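## Task

Take the nut out of the white box and set it in the tray, with no other object left in the tray. Afterwards cover the white box with the lid that belongs to it. Everything must stay in place without the robot holding it, and the gripper must release and move away at the end.

## Robot and tools

Robot: a single FR3 arm with seven joints and a two-finger gripper, working on a table. Occasionally an outside disturbance may pull on a held part or nudge a loose object. Nothing may leave the table.

Frames: results report the gripper in the scene frame. The origin sits on the table surface under the arm base, +z is up, and +y is to the left when facing along +x. The base itself may be slightly tilted. end_effector_position is in metres and marks the point between the pads when closed; end_effector_quat_wxyz is the orientation. The fingers point along the gripper's own +z and close along its y axis. Closed fingertips extend about 33 mm past the reported point, open ones about 9 mm, and while closing the tips travel roughly 24 mm further from the arm, so keep that clearance above surfaces. The reported position can be off, more so at long reach.

Tool execute_actions, argument actions: a list holding at most one item, or empty.
- Empty list: no command, returns the current state plus camera pictures.
- Motion item: {"rows": [...], "steps": n}. rows holds 1 to 15 rows; steps is 1 to 15 (default 15), each step lasting 1/30 s. Row k is used on step k, and the final row repeats for remaining steps. A motion needs at least 7 steps, because the result is captured 7 steps before the end and those last steps run afterwards.
- Wait item: {"steps": n} with no rows, n up to 300; it returns once that many steps have elapsed since the previous result.
- Optional pictures: true asks for images with a motion or wait.
A refused call sends nothing to the robot.

Each row is one list of exactly 10 numbers for the one arm, in this order: fr3_joint1 (waist), joint2 (shoulder), joint3 (upper arm roll), joint4 (elbow), joint5 (forearm roll), joint6 (wrist pitch), joint7 (wrist roll), then gripper position, gripper force_limit, gripper speed. The seven joint values are absolute target angles in radians, the same form as the Joint positions line, not offsets. Stated ranges: waist -2.744 to 2.744, shoulder -1.784 to 1.784, upper arm roll -2.901 to 2.901, elbow -3.042 to -0.152, forearm roll -2.807 to 2.807, wrist pitch 0.544 to 4.517, wrist roll -3.016 to 3.016. A target more than 0.018 rad beyond an end, and further out than the current angle, gets the call refused; true ends can differ from stated ones by up to 0.018 rad. Targets past the real end are clipped there and a "joint sent to its limit" line may appear (possibly about an earlier move).

The last three row values lie in [-1, 1]. position: +1 fully open (140 mm), pads touch near -0.8, -1 closes until blocked. force_limit: about 14 N at -1, 60 N at 0, 107 N at +1 (for parts up to 40 mm). speed: roughly 30, 140, 250 mm/s at -1, 0, +1.

Motion limits: each joint's sent target stays within a lead of its measured angle (0.248 rad for joints 1-4, 0.677 for joint 5, 0.715 for joint 6, 1.54 for joint 7), and targets implying a hand jump over 70 mm per step are scaled back, so distant goals take several calls. Between calls the arm keeps heading to the last row sent, until it nearly stops or a step is HELD.

Result lines: Joint positions and Joint velocities in column order (rad, rad/s); Joint torques are total drive output (nonzero even in free air, offset and noisy); External joint torques estimate outside load, including friction and held weight, or say "no reading". object_status: 0 moving, 1 blocked while opening, 2 blocked while closing (a grip), 3 reached target or pads met (a thin item might still be held). position_measured is in counts: 3 fully open, 230 pads together, not linear. "joint command not followed" means the clearance check altered targets (mounts and posts count as arm). HELD flags steps where the row was partly or wholly not sent.

Gripping: send position -1 and confirm object_status 2. Blocked fingers hold until the position value changes by at least 0.01 or the object yields. To squeeze harder, raise force_limit and switch position between -1 and -0.98.

Avoid: contact torque reaching load limits (85 N m for joints 1-4, 11 N m for joints 5-7) or an external force of 85 N on the arm, tool or load (held weight counts); either stops the arm for 10 s and drops the rest of the call. Long holding heats motors; MOTOR HOT warns, and an OVER-TEMPERATURE FAULT brakes the arm until cool. Also avoid drops, slips, slams, hard impacts and strong pushes. Smooth, quick, low-effort motion is preferred.

Tool zoom_image: camera (cam_head_left 896x504, cam_head_right 896x504, or cam_wrist 616x616 fisheye) and region [x0, y0, x1, y1] in pixels from the top-left, at most 504 by 504; gives an enlarged view of that camera's latest image.

Tool finished_scene: scene is the number of the current scene. Release the part, make sure box, lid and tray contents rest unaided, and move the gripper clear before calling it. Replying without any tool call ends everything.

Each tool is called by a JSON object that holds its "fn" and its "kwargs", one argument or row to a line.

## Session

{"fn": "execute_actions", "kwargs": {
  "actions": []
}}

Scene clock: 0.00 s of 8400.00 s.
end_effector_position=(+0.8040, +0.0135, +0.3245) position_measured=3 object_status=3 end_effector_quat_wxyz=(+0.142, -0.014, +0.989, +0.041)
Joint positions: [ 0.147  0.574 -0.179 -1.281  0.225  2.12   1.429]
Joint velocities: [ 0.     0.001  0.001 -0.001 -0.002  0.001 -0.001]
Joint torques (N m, as the joint torque sensors report them, + toward a larger angle): no reading
External joint torques (N m, as the arm's controller estimates them; a push from outside toward a larger angle lowers the number): no reading

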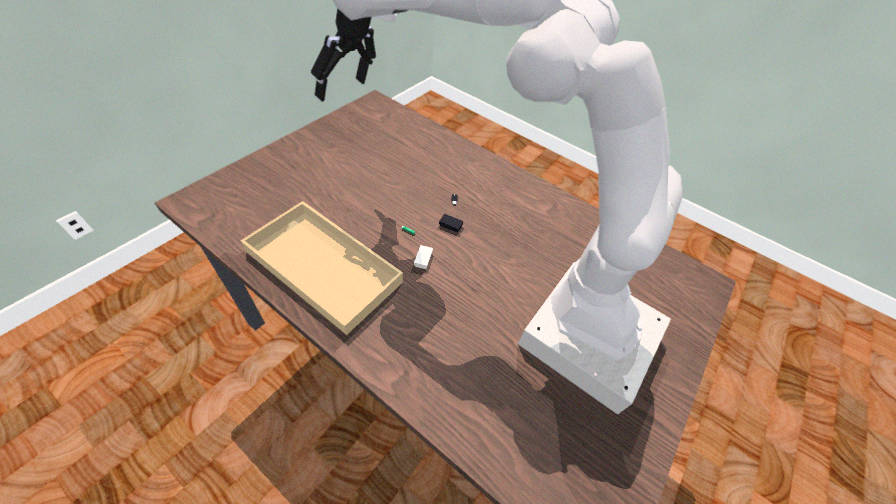

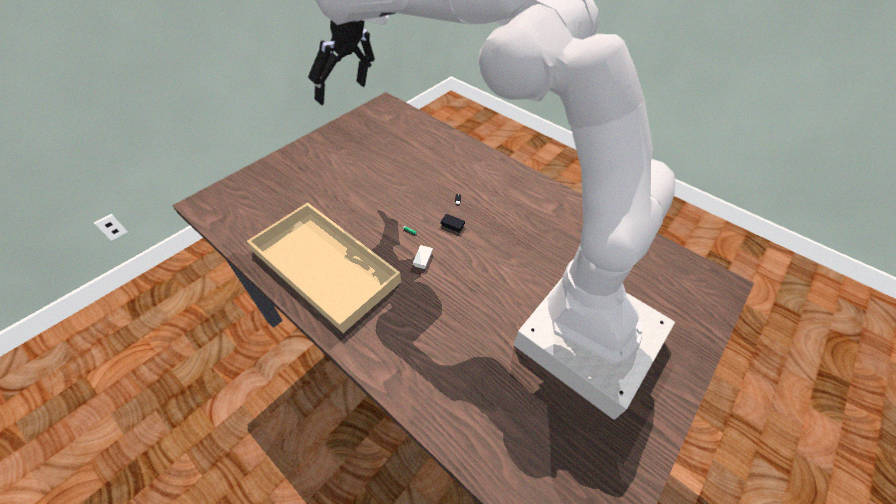

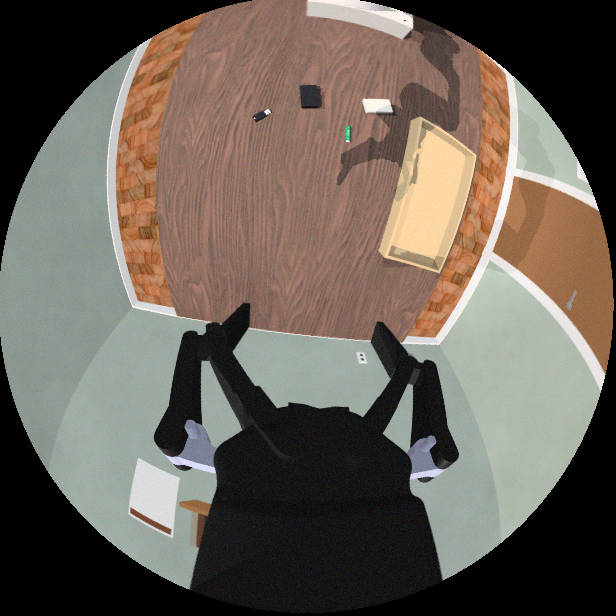

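{"fn": "zoom_image", "kwargs": {
  "camera": "cam_head_left",
  "region": [370, 170, 510, 290]
}}

{"fn": "zoom_image", "kwargs": {
  "camera": "cam_wrist",
  "region": [230, 60, 430, 170]
}}

Region (370, 170, 510, 290) of cam_head_left's 896x504 image, scaled by 3.600, with more detail than that image has; it fills the top 432 rows of this view, and the rest is white.

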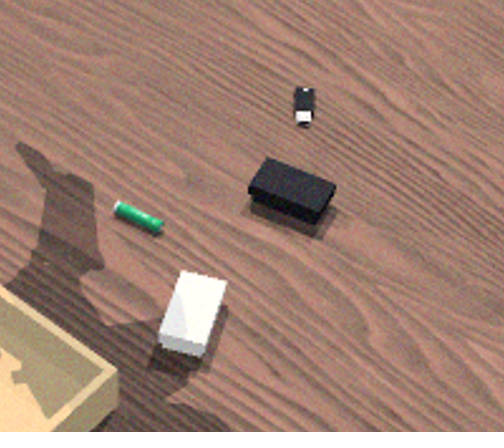

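Region (230, 60, 430, 170) of cam_wrist's 616x616 image, scaled by 2.520, with more detail than that image has; it fills the top 277 rows of this view, and the rest is white.

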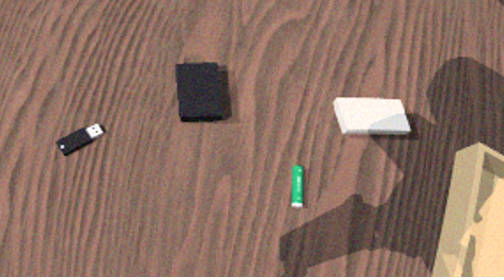

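{"fn": "execute_actions", "kwargs": {
  "actions": [
    {"rows":[[0.25,0.1,0,-2.0,0,2.1,1.82,1,0,0]],"steps":15}
  ]
}}

{"fn": "execute_actions", "kwargs": {
  "actions": [
    {"steps":45}
  ],
  "pictures": true
}}

Scene clock: 1.83 s of 8400.00 s.
end_effector_position=(+0.7099, +0.1145, +0.3517) position_measured=3 object_status=3 end_effector_quat_wxyz=(+0.108, -0.054, +0.992, +0.037)
Joint positions: [ 0.214  0.304 -0.051 -1.589  0.087  2.112  1.559]
Joint velocities: [ 0.358 -1.493  0.445 -1.546 -0.441 -0.103  0.566]
Joint torques (N m, as the joint torque sensors report them, + toward a larger angle): [ -2.75 -41.84  -5.12  29.68   0.07   4.25   0.11]
External joint torques (N m, as the arm's controller estimates them; a push from outside toward a larger angle lowers the number): [ 3.11  0.14  0.01 -1.4  -0.77 -0.14  0.13]
Steps of this call (steps 1 to 47: nothing new was sent; steps 48 to 55: the first 8 steps of this action). Readings (joint positions | what the end effector reports):
48: [0.145 0.557 -0.168 -1.307 0.208 2.122 1.441] | position_measured=3 object_status=3
49: [0.148 0.531 -0.152 -1.341 0.189 2.119 1.457] | position_measured=3 object_status=3
51: [0.166 0.471 -0.118 -1.410 0.153 2.117 1.488] | position_measured=3 object_status=3
55: the state above

Scene clock: 3.33 s of 8400.00 s.
end_effector_position=(+0.5613, +0.1268, +0.2743) position_measured=3 object_status=3 end_effector_quat_wxyz=(+0.001, +0.013, +1.000, +0.000)
Joint positions: [ 0.253  0.101  0.    -1.998  0.003  2.101  1.814]
Joint velocities: [ 0.    -0.001 -0.    -0.    -0.001 -0.     0.007]
Joint torques (N m, as the joint torque sensors report them, + toward a larger angle): [ -0.05 -35.65  -0.34  20.62   0.19   2.38   0.01]
External joint torques (N m, as the arm's controller estimates them; a push from outside toward a larger angle lowers the number): [ 0.06 -0.77 -0.33 -3.06 -0.53 -0.04  0.01]
Kept back: nothing.
Steps of this call (steps 1 to 7: the last 7 steps of your previous action; steps 8 to 45: the robot went on to your last target). Readings (joint positions | what the end effector reports):
1: [0.225 0.252 -0.036 -1.646 0.072 2.112 1.579] | position_measured=3 object_status=3
2: [0.235 0.204 -0.024 -1.701 0.060 2.111 1.598] | position_measured=3 object_status=3
4: [0.249 0.147 -0.008 -1.789 0.045 2.111 1.626] | position_measured=3 object_status=3
8: [0.254 0.110 0.000 -1.934 0.022 2.107 1.681] | position_measured=3 object_status=3
45: the state above
The arm was judged still, so your last target was given up. Only a new action makes it travel on or press farther. Fingers that are still opening or closing keep moving.

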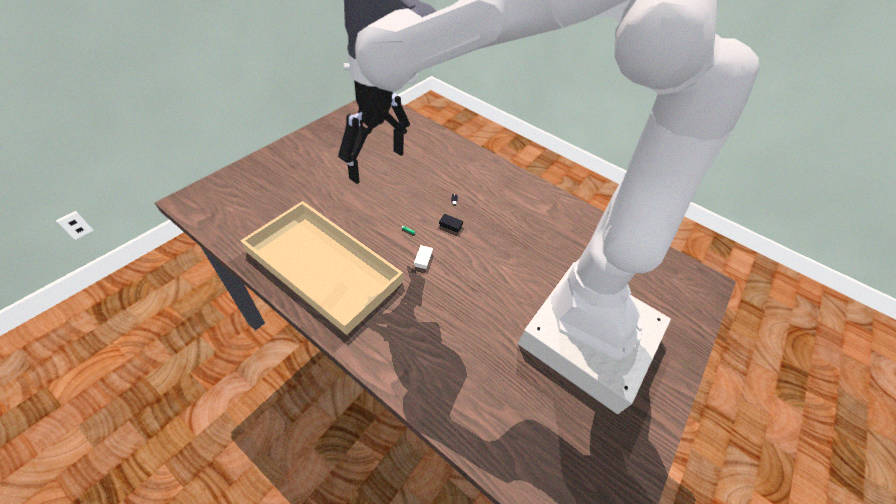

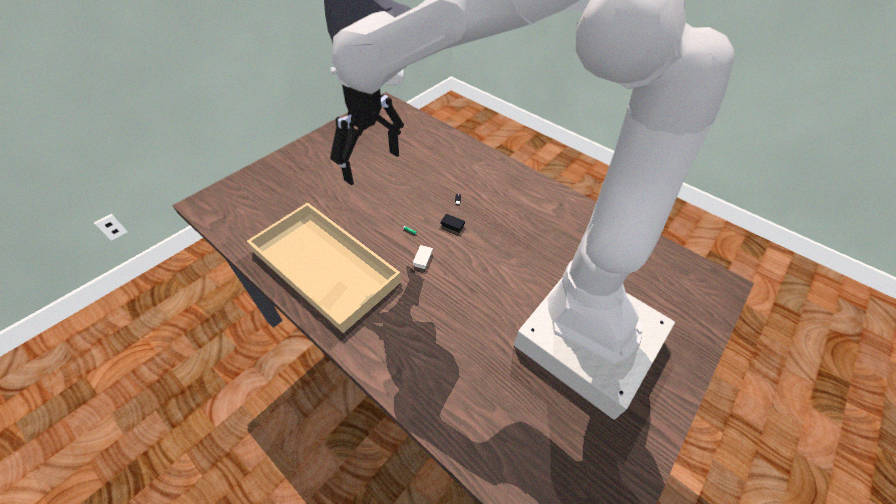

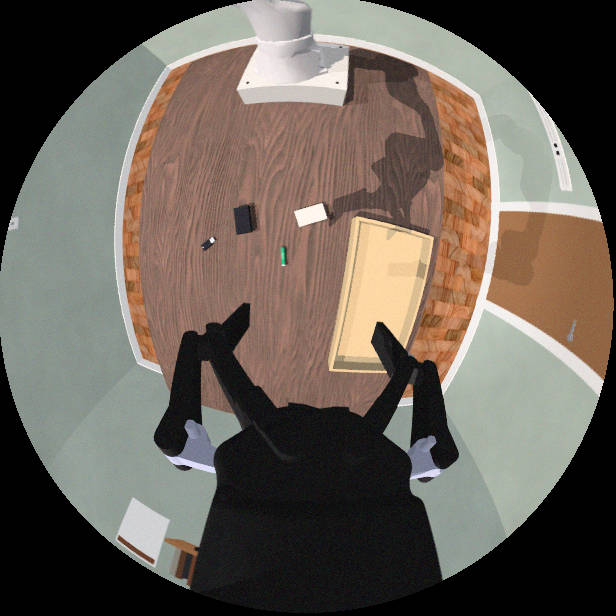

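{"fn": "execute_actions", "kwargs": {
  "actions": [
    {"rows":[[0.24,-0.02,0,-2.52,0,2.5,1.81,1,0,0]],"steps":15}
  ]
}}

{"fn": "execute_actions", "kwargs": {
  "actions": [
    {"steps":25}
  ],
  "pictures": true
}}

Scene clock: 5.23 s of 8400.00 s.
end_effector_position=(+0.4529, +0.0975, +0.1633) position_measured=3 object_status=3 end_effector_quat_wxyz=(-0.020, +0.018, +1.000, -0.005)
Joint positions: [ 0.243 -0.012  0.    -2.454  0.003  2.399  1.815]
Joint velocities: [-0.005  0.058  0.    -1.029 -0.006  0.504 -0.005]
Joint torques (N m, as the joint torque sensors report them, + toward a larger angle): [ -1.6  -35.11  -0.77  29.99   0.23   4.93  -0.33]
External joint torques (N m, as the arm's controller estimates them; a push from outside toward a larger angle lowers the number): [-1.41  2.07 -0.58 -3.39 -0.53  0.52 -0.33]
Steps of this call (steps 1 to 49: nothing new was sent; steps 50 to 57: the first 8 steps of this action). Readings (joint positions | what the end effector reports):
50: [0.251 0.075 0.001 -2.051 0.003 2.163 1.816] | position_measured=3 object_status=3
51: [0.248 0.038 0.001 -2.127 0.003 2.224 1.816] | position_measured=3 object_status=3
53: [0.245 -0.005 0.000 -2.260 0.003 2.310 1.816] | position_measured=3 object_status=3
57: the state above

Scene clock: 6.07 s of 8400.00 s.
end_effector_position=(+0.4496, +0.0964, +0.1497) position_measured=3 object_status=3 end_effector_quat_wxyz=(-0.001, +0.017, +1.000, -0.001)
Joint positions: [ 0.243 -0.019  0.    -2.518  0.002  2.497  1.813]
Joint velocities: [-0.     0.001  0.    -0.002  0.     0.004  0.001]
Joint torques (N m, as the joint torque sensors report them, + toward a larger angle): [ -0.52 -27.96  -0.58  17.33   0.07   2.93  -0.16]
External joint torques (N m, as the arm's controller estimates them; a push from outside toward a larger angle lowers the number): [-0.48 -1.22 -0.52 -2.35 -0.43  0.55 -0.16]
Kept back: nothing.
Steps of this call (steps 1 to 7: the last 7 steps of your previous action; steps 8 to 25: the robot went on to your last target). Readings (joint positions | what the end effector reports):
1: [0.243 -0.010 0.000 -2.481 0.003 2.414 1.815] | position_measured=3 object_status=3
2: [0.243 -0.009 0.000 -2.498 0.002 2.427 1.815] | position_measured=3 object_status=3
4: [0.243 -0.011 0.000 -2.513 0.002 2.448 1.814] | position_measured=3 object_status=3
8: [0.243 -0.017 0.000 -2.517 0.002 2.475 1.814] | position_measured=3 object_status=3
25: the state above

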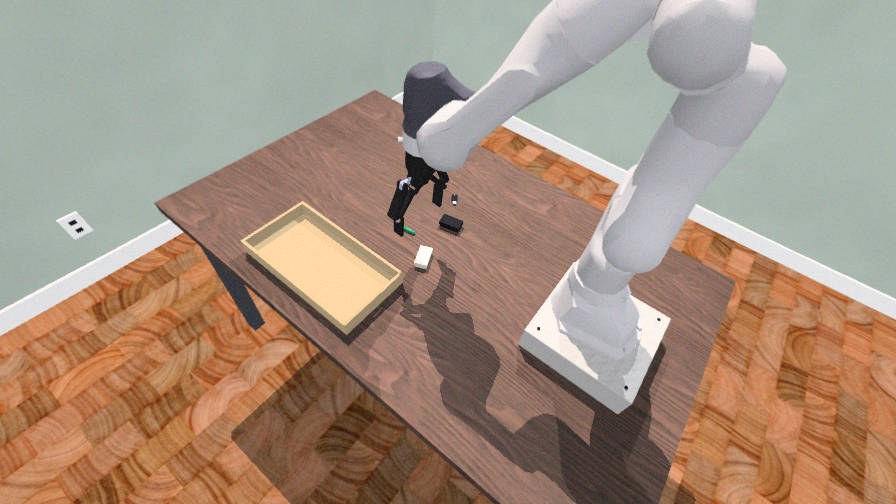

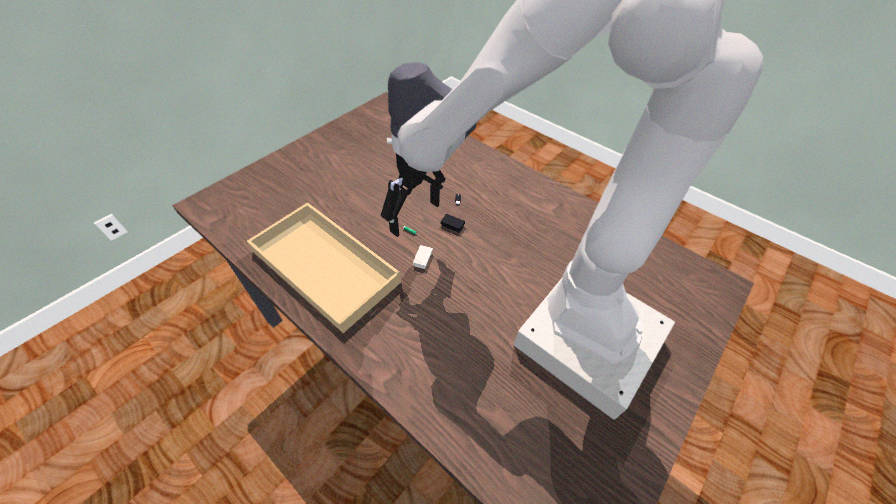

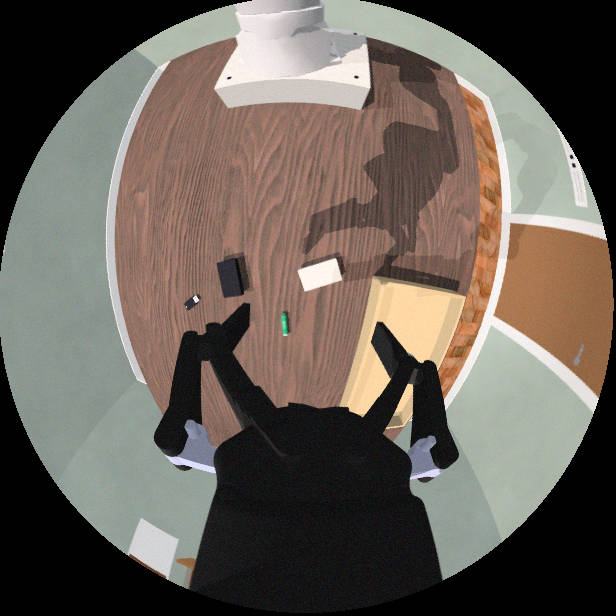

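{"fn": "zoom_image", "kwargs": {
  "camera": "cam_wrist",
  "region": [200, 230, 380, 340]
}}

{"fn": "zoom_image", "kwargs": {
  "camera": "cam_head_left",
  "region": [400, 235, 450, 280]
}}

Region (200, 230, 380, 340) of cam_wrist's 616x616 image, scaled by 2.800, with more detail than that image has.

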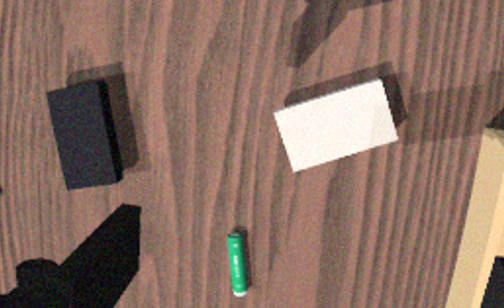

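Region (400, 235, 450, 280) of cam_head_left's 896x504 image, scaled by 10.080, with more detail than that image has; it fills the top 454 rows of this view, and the rest is white.

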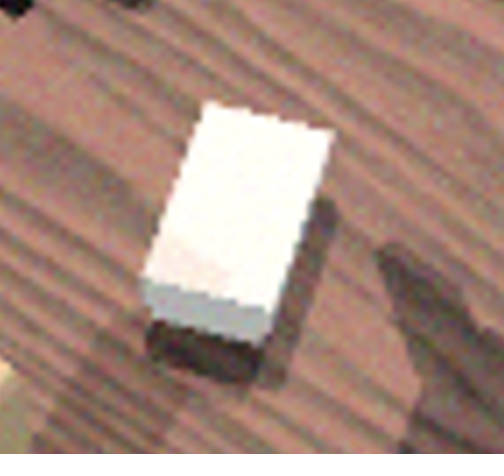

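{"fn": "execute_actions", "kwargs": {
  "actions": [
    {"rows":[[0.254,0.099,0,-2.582,0,2.681,1.344,1,0,0]],"steps":15}
  ]
}}

{"fn": "execute_actions", "kwargs": {
  "actions": [
    {"steps":15}
  ],
  "pictures": true
}}

Scene clock: 7.97 s of 8400.00 s.
end_effector_position=(+0.4207, +0.0934, +0.0850) position_measured=3 object_status=3 end_effector_quat_wxyz=(-0.022, -0.120, +0.993, -0.003)
Joint positions: [ 0.251  0.1   -0.    -2.583  0.002  2.637  1.546]
Joint velocities: [ 0.002  0.014 -0.001 -0.001  0.     0.235 -0.657]
Joint torques (N m, as the joint torque sensors report them, + toward a larger angle): [  2.73 -29.13   0.08  15.57  -0.16   3.09  -0.25]
External joint torques (N m, as the arm's controller estimates them; a push from outside toward a larger angle lowers the number): [ 2.94  1.75  0.22 -3.4  -0.56  0.46 -0.27]
Steps of this call (steps 1 to 15: the robot went on to your last target; steps 16 to 49: nothing new was sent; steps 50 to 57: the first 8 steps of this action). Readings (joint positions | what the end effector reports):
50: [0.244 -0.007 -0.000 -2.524 0.002 2.527 1.775] | position_measured=3 object_status=3
51: [0.246 0.021 -0.000 -2.536 0.002 2.558 1.730] | position_measured=3 object_status=3
53: [0.249 0.072 -0.000 -2.565 0.002 2.595 1.655] | position_measured=3 object_status=3
57: the state above

Scene clock: 8.47 s of 8400.00 s.
end_effector_position=(+0.4330, +0.0962, +0.0882) position_measured=3 object_status=3 end_effector_quat_wxyz=(-0.003, -0.199, +0.980, -0.001)
Joint positions: [ 0.251  0.1   -0.    -2.583  0.002  2.677  1.386]
Joint velocities: [ 0.    -0.    -0.001 -0.     0.001  0.012 -0.126]
Joint torques (N m, as the joint torque sensors report them, + toward a larger angle): [  2.32 -29.54  -0.4   15.61  -0.2    2.77  -0.23]
External joint torques (N m, as the arm's controller estimates them; a push from outside toward a larger angle lowers the number): [ 2.43 -1.36 -0.39 -1.44 -0.57  0.37 -0.23]
Kept back: nothing.
Steps of this call (steps 1 to 7: the last 7 steps of your previous action; steps 8 to 15: the robot went on to your last target). Readings (joint positions | what the end effector reports):
1: [0.251 0.100 -0.000 -2.583 0.002 2.645 1.525] | position_measured=3 object_status=3
2: [0.251 0.100 -0.000 -2.583 0.002 2.651 1.507] | position_measured=3 object_status=3
4: [0.251 0.100 -0.000 -2.583 0.002 2.660 1.475] | position_measured=3 object_status=3
8: [0.251 0.100 -0.000 -2.583 0.002 2.670 1.430] | position_measured=3 object_status=3
15: the state above

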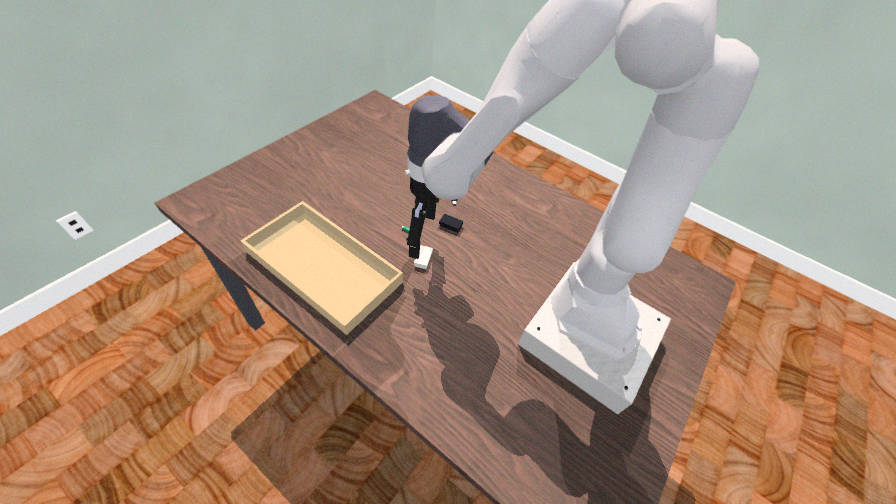

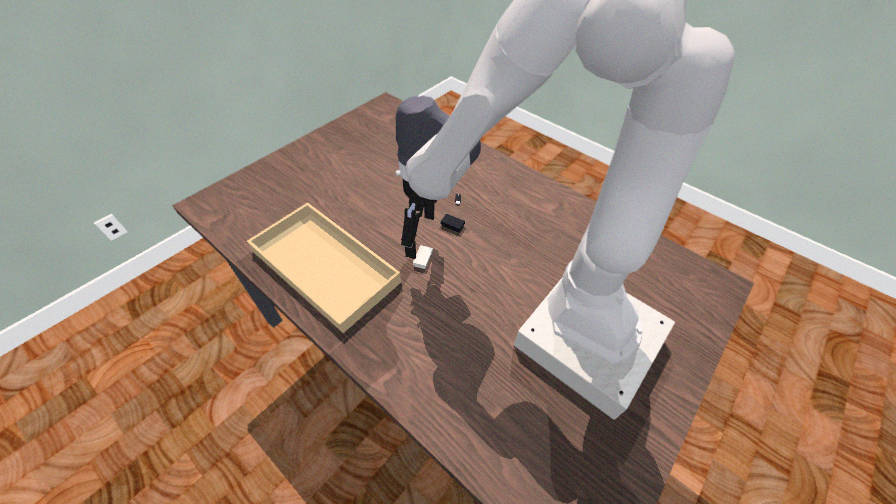

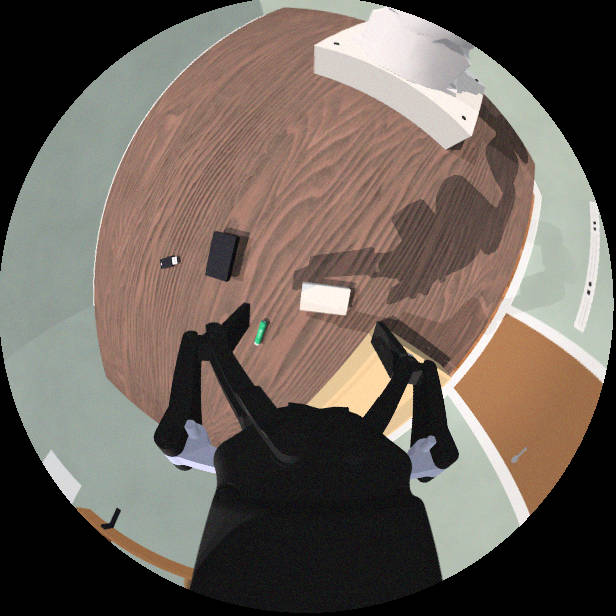

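{"fn": "execute_actions", "kwargs": {
  "actions": [
    {"rows":[[0.272,0.18,0,-2.587,0,2.767,1.362,0.3,-0.5,0]],"steps":15}
  ]
}}

{"fn": "execute_actions", "kwargs": {
  "actions": [
    {"steps":15}
  ],
  "pictures": true
}}

Scene clock: 9.37 s of 8400.00 s.
end_effector_position=(+0.4239, +0.1020, +0.0578) position_measured=54 object_status=0 end_effector_quat_wxyz=(-0.010, -0.223, +0.975, -0.001)
Joint positions: [ 0.269  0.179 -0.    -2.588  0.002  2.745  1.356]
Joint velocities: [ 0.003  0.013 -0.     0.     0.     0.112  0.008]
Joint torques (N m, as the joint torque sensors report them, + toward a larger angle): [  1.98 -29.55   0.13  14.83  -0.17   2.83   0.11]
External joint torques (N m, as the arm's controller estimates them; a push from outside toward a larger angle lowers the number): [ 2.2   1.06  0.23 -1.66 -0.48  0.35  0.11]
Steps of this call (steps 1 to 19: the robot went on to your last target; steps 20 to 27: the first 8 steps of this action). Readings (joint positions | what the end effector reports):
20: [0.254 0.110 -0.001 -2.581 0.002 2.692 1.353] | position_measured=3 object_status=0
21: [0.259 0.130 -0.002 -2.580 0.002 2.707 1.353] | position_measured=8 object_status=0
23: [0.265 0.162 -0.001 -2.584 0.002 2.725 1.354] | position_measured=24 object_status=0
27: the state above

Scene clock: 9.87 s of 8400.00 s.
end_effector_position=(+0.4295, +0.1034, +0.0593) position_measured=91 object_status=3 end_effector_quat_wxyz=(-0.001, -0.221, +0.975, -0.001)
Joint positions: [ 0.269  0.179 -0.    -2.588  0.002  2.764  1.358]
Joint velocities: [ 0.001  0.    -0.001  0.001  0.     0.005  0.002]
Joint torques (N m, as the joint torque sensors report them, + toward a larger angle): [  2.01 -28.43   0.46  14.45  -0.09   2.95   0.03]
External joint torques (N m, as the arm's controller estimates them; a push from outside toward a larger angle lowers the number): [ 2.13  0.91  0.41 -1.17 -0.39  0.54  0.03]
Kept back: nothing.
Steps of this call (steps 1 to 7: the last 7 steps of your previous action; steps 8 to 15: the robot went on to your last target). Readings (joint positions | what the end effector reports):
1: [0.269 0.179 -0.000 -2.588 0.002 2.749 1.356] | position_measured=62 object_status=0
2: [0.269 0.179 -0.000 -2.588 0.002 2.751 1.356] | position_measured=69 object_status=0
4: [0.269 0.179 -0.000 -2.588 0.002 2.756 1.357] | position_measured=84 object_status=0
8: [0.269 0.179 -0.000 -2.588 0.002 2.761 1.358] | position_measured=91 object_status=0
15: the state above

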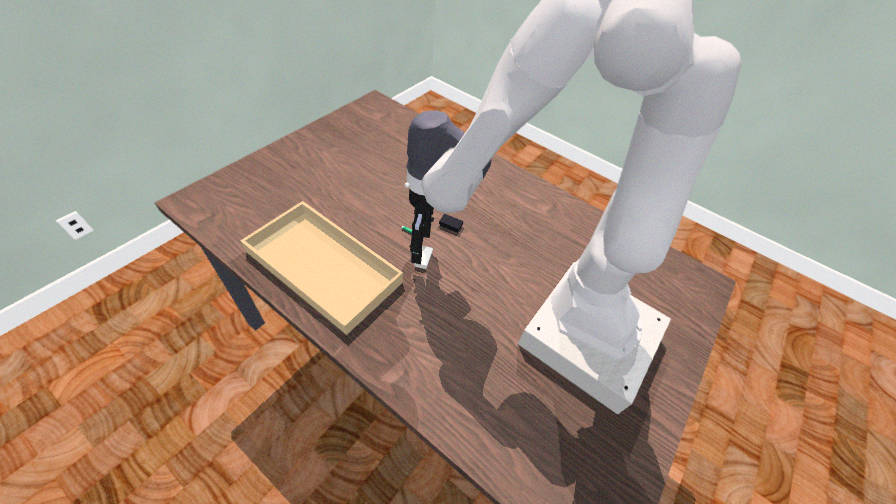

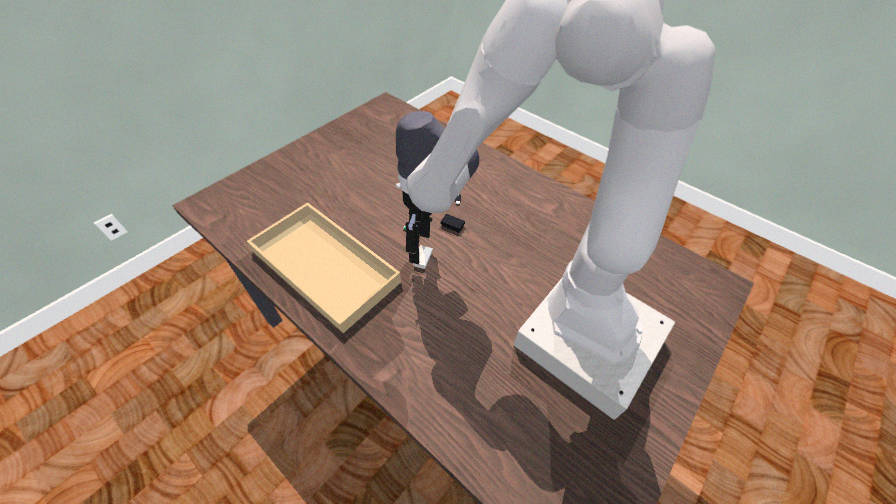

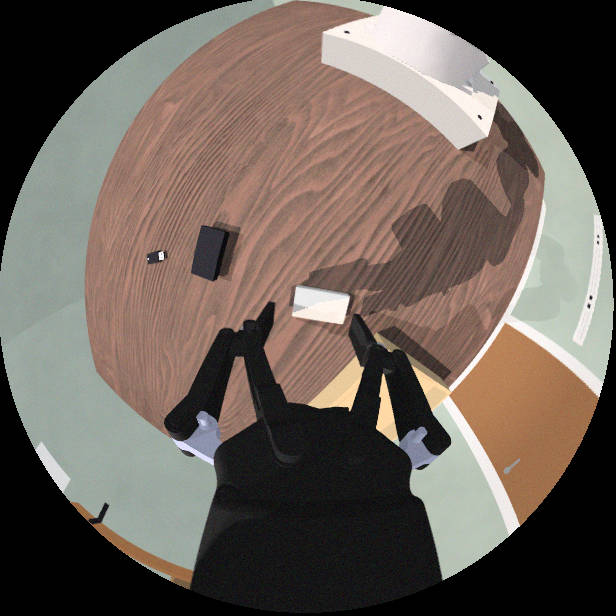

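{"fn": "zoom_image", "kwargs": {
  "camera": "cam_wrist",
  "region": [240, 260, 400, 370]
}}

{"fn": "zoom_image", "kwargs": {
  "camera": "cam_head_left",
  "region": [390, 200, 470, 280]
}}

Region (240, 260, 400, 370) of cam_wrist's 616x616 image, scaled by 3.150, with more detail than that image has; it fills the top 346 rows of this view, and the rest is white.

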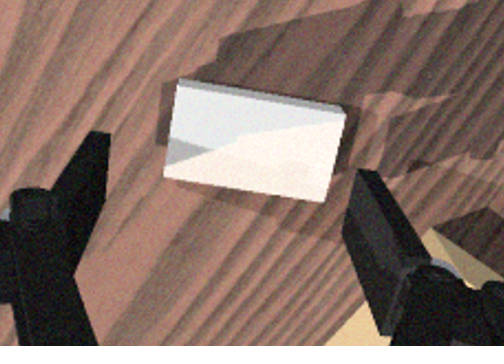

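Region (390, 200, 470, 280) of cam_head_left's 896x504 image, scaled by 6.300, with more detail than that image has.

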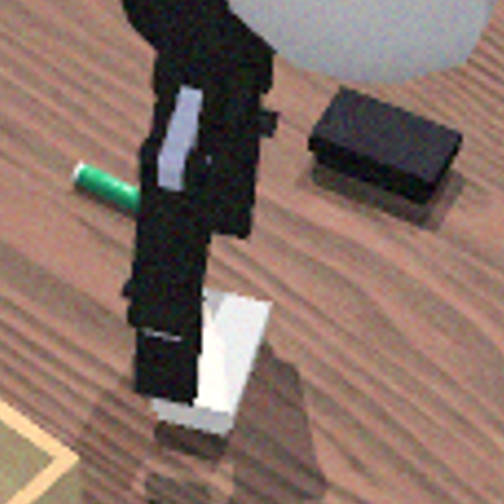

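{"fn": "execute_actions", "kwargs": {
  "actions": [
    {"rows":[[0.286,0.208,0,-2.587,0,2.797,1.375,0.3,-0.5,0],[0.286,0.208,0,-2.587,0,2.797,1.375,0.3,-0.5,0],[0.286,0.208,0,-2.587,0,2.797,1.375,0.3,-0.5,0],[0.286,0.208,0,-2.587,0,2.797,1.375,0.3,-0.5,0],[0.286,0.236,0,-2.587,0,2.826,1.375,0.3,-0.5,0]],"steps":15}
  ]
}}

{"fn": "execute_actions", "kwargs": {
  "actions": [
    {"rows":[[0.286,0.236,0,-2.587,0,2.826,1.375,-1,-0.5,-0.3]],"steps":15}
  ],
  "pictures": true
}}

Scene clock: 10.93 s of 8400.00 s.
end_effector_position=(+0.4240, +0.1082, +0.0413) position_measured=91 object_status=3 end_effector_quat_wxyz=(-0.005, -0.224, +0.975, -0.001)
Joint positions: [ 0.283  0.229 -0.    -2.586  0.002  2.803  1.366]
Joint velocities: [ 0.002  0.126  0.    -0.01   0.001  0.109  0.019]
Joint torques (N m, as the joint torque sensors report them, + toward a larger angle): [  1.97 -32.35   0.1   13.33  -0.19   3.25   0.08]
External joint torques (N m, as the arm's controller estimates them; a push from outside toward a larger angle lowers the number): [ 2.14  0.68  0.08 -2.95 -0.46  0.56  0.08]
Steps of this call (steps 1 to 15: the robot went on to your last target; steps 16 to 24: nothing new was sent; steps 25 to 32: the first 8 steps of this action). Readings (joint positions | what the end effector reports):
25: [0.272 0.183 -0.001 -2.587 0.002 2.769 1.360] | position_measured=91 object_status=3
26: [0.275 0.190 -0.001 -2.586 0.002 2.774 1.361] | position_measured=91 object_status=3
28: [0.280 0.201 -0.001 -2.586 0.002 2.781 1.363] | position_measured=91 object_status=3
32: the state above

Scene clock: 11.43 s of 8400.00 s.
end_effector_position=(+0.4278, +0.1092, +0.0404) position_measured=130 object_status=0 end_effector_quat_wxyz=(+0.001, -0.222, +0.975, -0.001)
Joint positions: [ 0.283  0.234 -0.    -2.587  0.002  2.822  1.371]
Joint velocities: [-0.    -0.034  0.001 -0.001 -0.001  0.     0.002]
Joint torques (N m, as the joint torque sensors report them, + toward a larger angle): [  1.89 -27.38  -0.42  13.53  -0.3    3.03   0.13]
External joint torques (N m, as the arm's controller estimates them; a push from outside toward a larger angle lowers the number): [ 1.99  3.29 -0.55 -1.98 -0.56  0.31  0.1 ]
Steps of this call (steps 1 to 7: the last 7 steps of your previous action; steps 8 to 15: the first 8 steps of this action). Readings (joint positions | what the end effector reports):
8: [0.283 0.235 -0.000 -2.587 0.002 2.819 1.369] | position_measured=91 object_status=0
9: [0.283 0.235 -0.000 -2.587 0.002 2.820 1.370] | position_measured=95 object_status=0
11: [0.283 0.235 -0.000 -2.587 0.002 2.821 1.370] | position_measured=107 object_status=0
15: the state above

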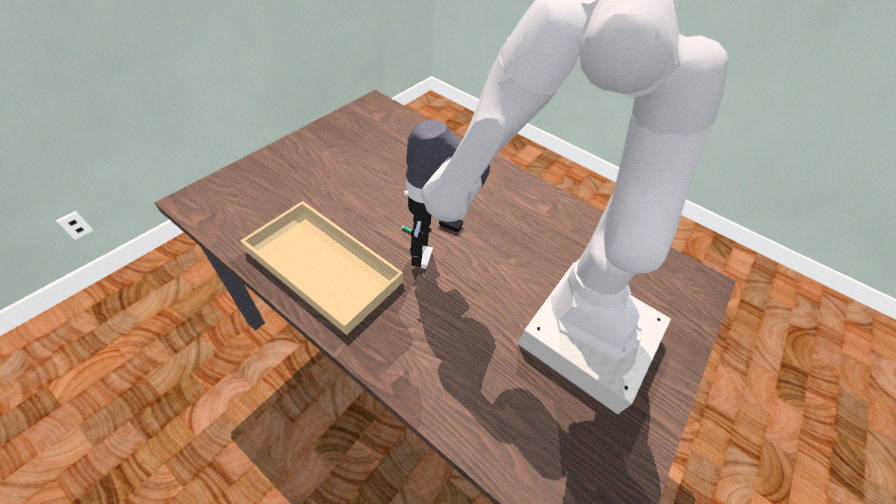

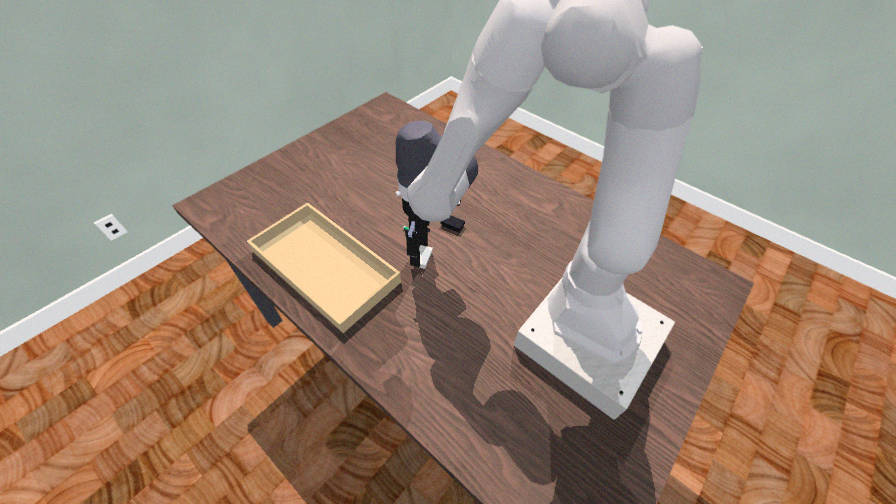

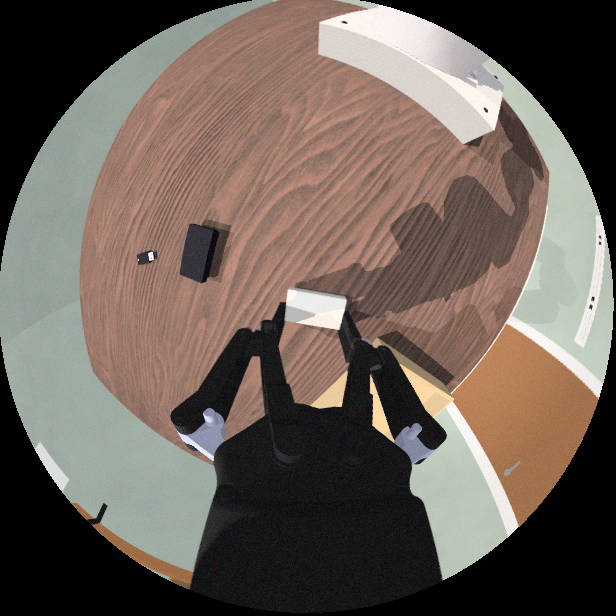

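{"fn": "execute_actions", "kwargs": {
  "actions": []
}}

{"fn": "zoom_image", "kwargs": {
  "camera": "cam_wrist",
  "region": [240, 260, 400, 370]
}}

Scene clock: 11.67 s of 8400.00 s.
end_effector_position=(+0.4281, +0.1093, +0.0405) position_measured=135 object_status=2 end_effector_quat_wxyz=(+0.002, -0.222, +0.975, -0.001)
Joint positions: [ 0.283  0.234 -0.    -2.587  0.002  2.823  1.371]
Joint velocities: [ 0.    -0.    -0.    -0.    -0.001  0.     0.002]
Joint torques (N m, as the joint torque sensors report them, + toward a larger angle): [  1.9  -29.1   -0.16  14.28  -0.23   2.89   0.12]
External joint torques (N m, as the arm's controller estimates them; a push from outside toward a larger angle lowers the number): [ 1.96  1.2  -0.31 -0.48 -0.49  0.45  0.12]
Kept back: nothing.
Steps of this call (steps 1 to 7: the last 7 steps of your previous action). Readings (joint positions | what the end effector reports):
1: [0.283 0.234 -0.000 -2.587 0.002 2.823 1.371] | position_measured=135 object_status=0
2: [0.283 0.234 -0.000 -2.587 0.002 2.823 1.371] | position_measured=135 object_status=0
4: [0.283 0.234 -0.000 -2.587 0.002 2.823 1.371] | position_measured=135 object_status=0
7: the state above

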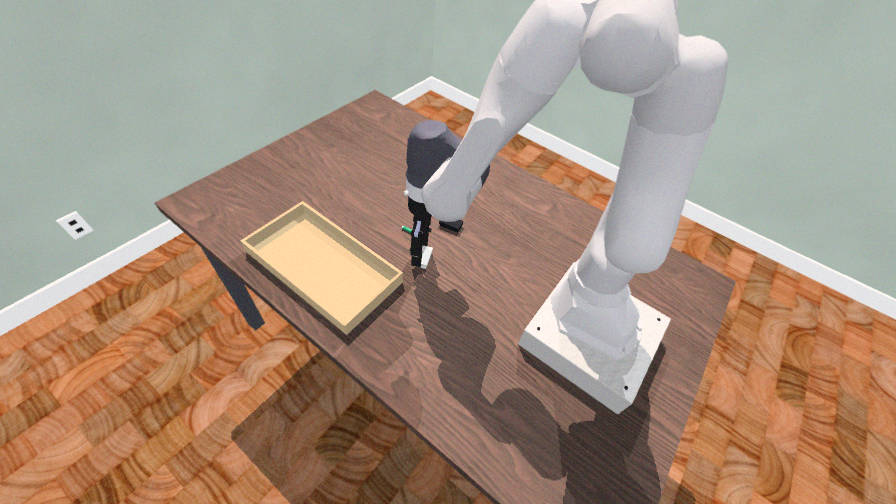

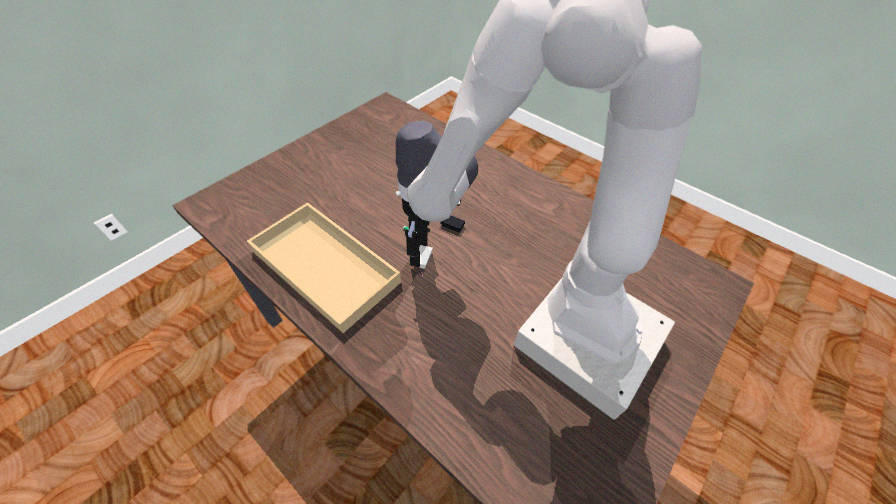

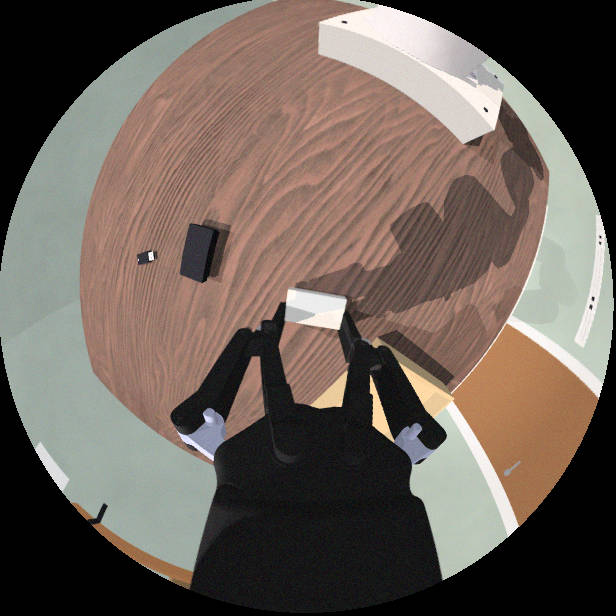

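Region (240, 260, 400, 370) of cam_wrist's 616x616 image, scaled by 3.150, with more detail than that image has; it fills the top 346 rows of this view, and the rest is white.

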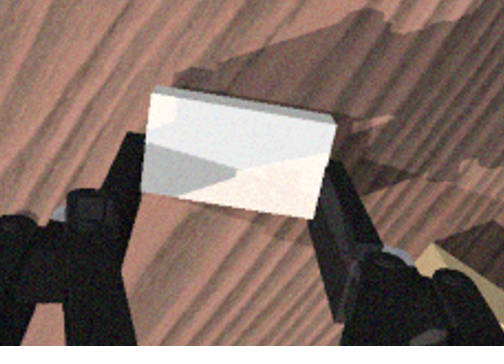

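{"fn": "execute_actions", "kwargs": {
  "actions": [
    {"rows":[[0.286,0.225,0,-2.587,0,2.815,1.375,-1,-0.5,-0.3],[0.286,0.215,0,-2.587,0,2.805,1.375,-1,-0.5,-0.3],[0.286,0.205,0,-2.587,0,2.795,1.375,-1,-0.5,-0.3],[0.286,0.195,0,-2.587,0,2.785,1.375,-1,-0.5,-0.3],[0.286,0.18,0,-2.587,0,2.77,1.375,-1,-0.5,-0.3],[0.286,0.165,0,-2.587,0,2.755,1.375,-1,-0.5,-0.3],[0.286,0.15,0,-2.587,0,2.74,1.375,-1,-0.5,-0.3],[0.286,0.13,0,-2.586,0,2.72,1.375,-1,-0.5,-0.3],[0.286,0.11,0,-2.585,0,2.70,1.375,-1,-0.5,-0.3]],"steps":15}
  ]
}}

{"fn": "execute_actions", "kwargs": {
  "actions": [
    {"steps":10}
  ],
  "pictures": true
}}

Scene clock: 12.47 s of 8400.00 s.
end_effector_position=(+0.4354, +0.1113, +0.0651) position_measured=135 object_status=2 end_effector_quat_wxyz=(+0.010, -0.222, +0.975, -0.001)
Joint positions: [ 0.283  0.169 -0.    -2.587  0.002  2.776  1.372]
Joint velocities: [-0.    -0.459 -0.     0.     0.    -0.326  0.001]
Joint torques (N m, as the joint torque sensors report them, + toward a larger angle): [  1.48 -29.89  -0.33  15.47  -0.27   2.41   0.05]
External joint torques (N m, as the arm's controller estimates them; a push from outside toward a larger angle lowers the number): [ 1.59 -0.86 -0.4  -1.36 -0.58 -0.19  0.05]
Steps of this call (steps 1 to 15: the robot went on to your last target; step 16: nothing new was sent; steps 17 to 24: the first 8 steps of this action). Readings (joint positions | what the end effector reports):
17: [0.283 0.233 -0.000 -2.587 0.002 2.822 1.372] | position_measured=135 object_status=2
18: [0.283 0.230 -0.000 -2.587 0.002 2.820 1.372] | position_measured=135 object_status=2
20: [0.283 0.217 -0.000 -2.587 0.002 2.811 1.372] | position_measured=135 object_status=2
24: the state above

Scene clock: 12.80 s of 8400.00 s.
end_effector_position=(+0.4368, +0.1118, +0.0861) position_measured=135 object_status=2 end_effector_quat_wxyz=(+0.009, -0.222, +0.975, -0.001)
Joint positions: [ 0.283  0.111 -0.    -2.584  0.002  2.713  1.372]
Joint velocities: [ 0.    -0.001  0.    -0.    -0.    -0.067 -0.   ]
Joint torques (N m, as the joint torque sensors report them, + toward a larger angle): [  1.82 -28.68  -0.82  15.41  -0.15   2.34   0.11]
External joint torques (N m, as the arm's controller estimates them; a push from outside toward a larger angle lowers the number): [ 1.86 -0.13 -0.89 -1.62 -0.5  -0.16  0.11]
Kept back: nothing.
Steps of this call (steps 1 to 7: the last 7 steps of your previous action; steps 8 to 10: the robot went on to your last target). Readings (joint positions | what the end effector reports):
1: [0.283 0.152 -0.000 -2.587 0.002 2.763 1.372] | position_measured=135 object_status=2
2: [0.283 0.137 -0.000 -2.587 0.002 2.752 1.372] | position_measured=135 object_status=2
4: [0.283 0.118 -0.000 -2.584 0.002 2.737 1.372] | position_measured=135 object_status=2
8: [0.283 0.111 -0.000 -2.584 0.002 2.719 1.372] | position_measured=135 object_status=2
10: the state above

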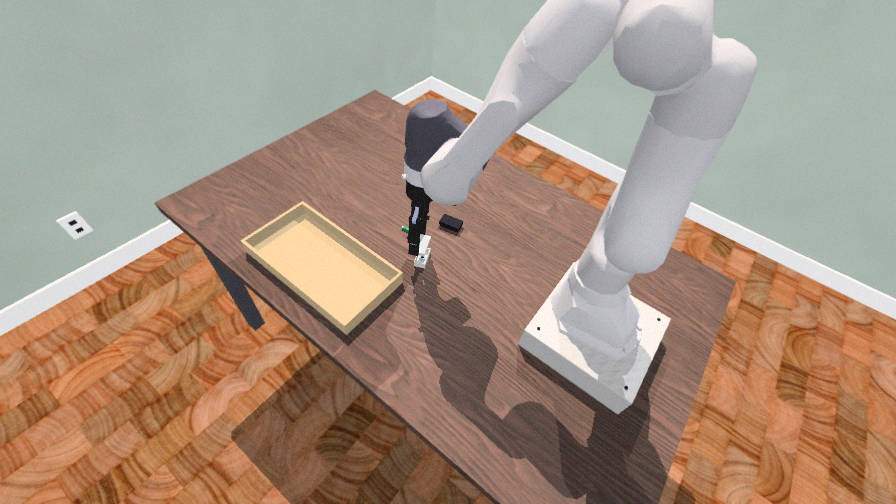

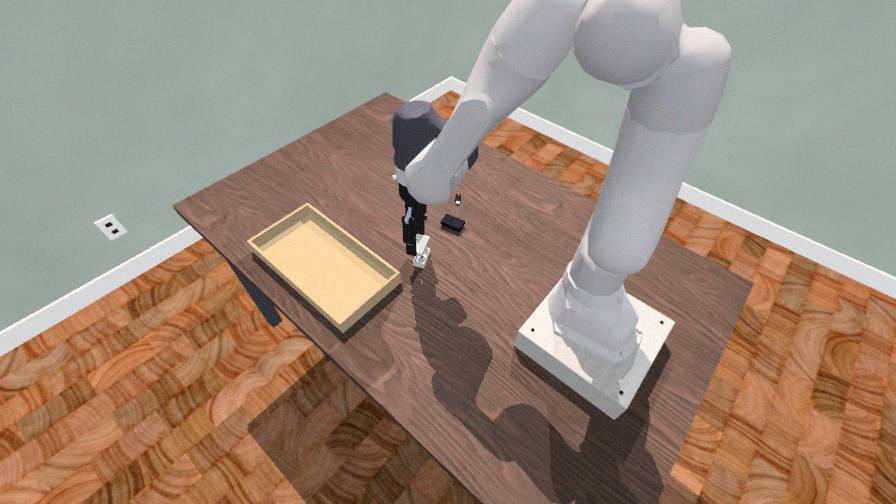

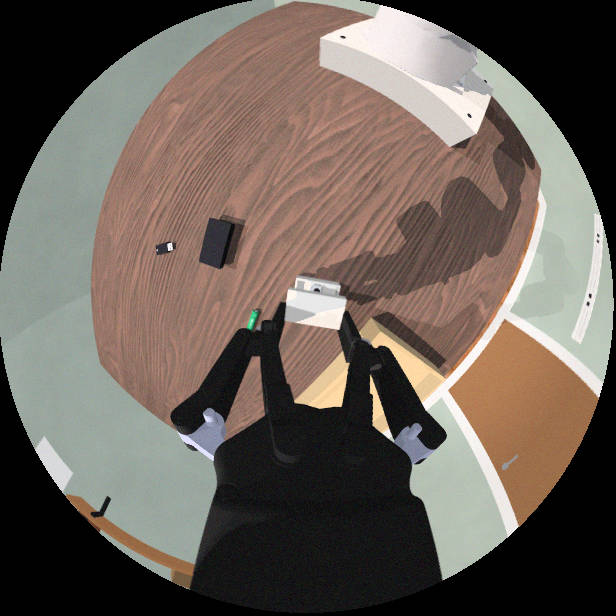

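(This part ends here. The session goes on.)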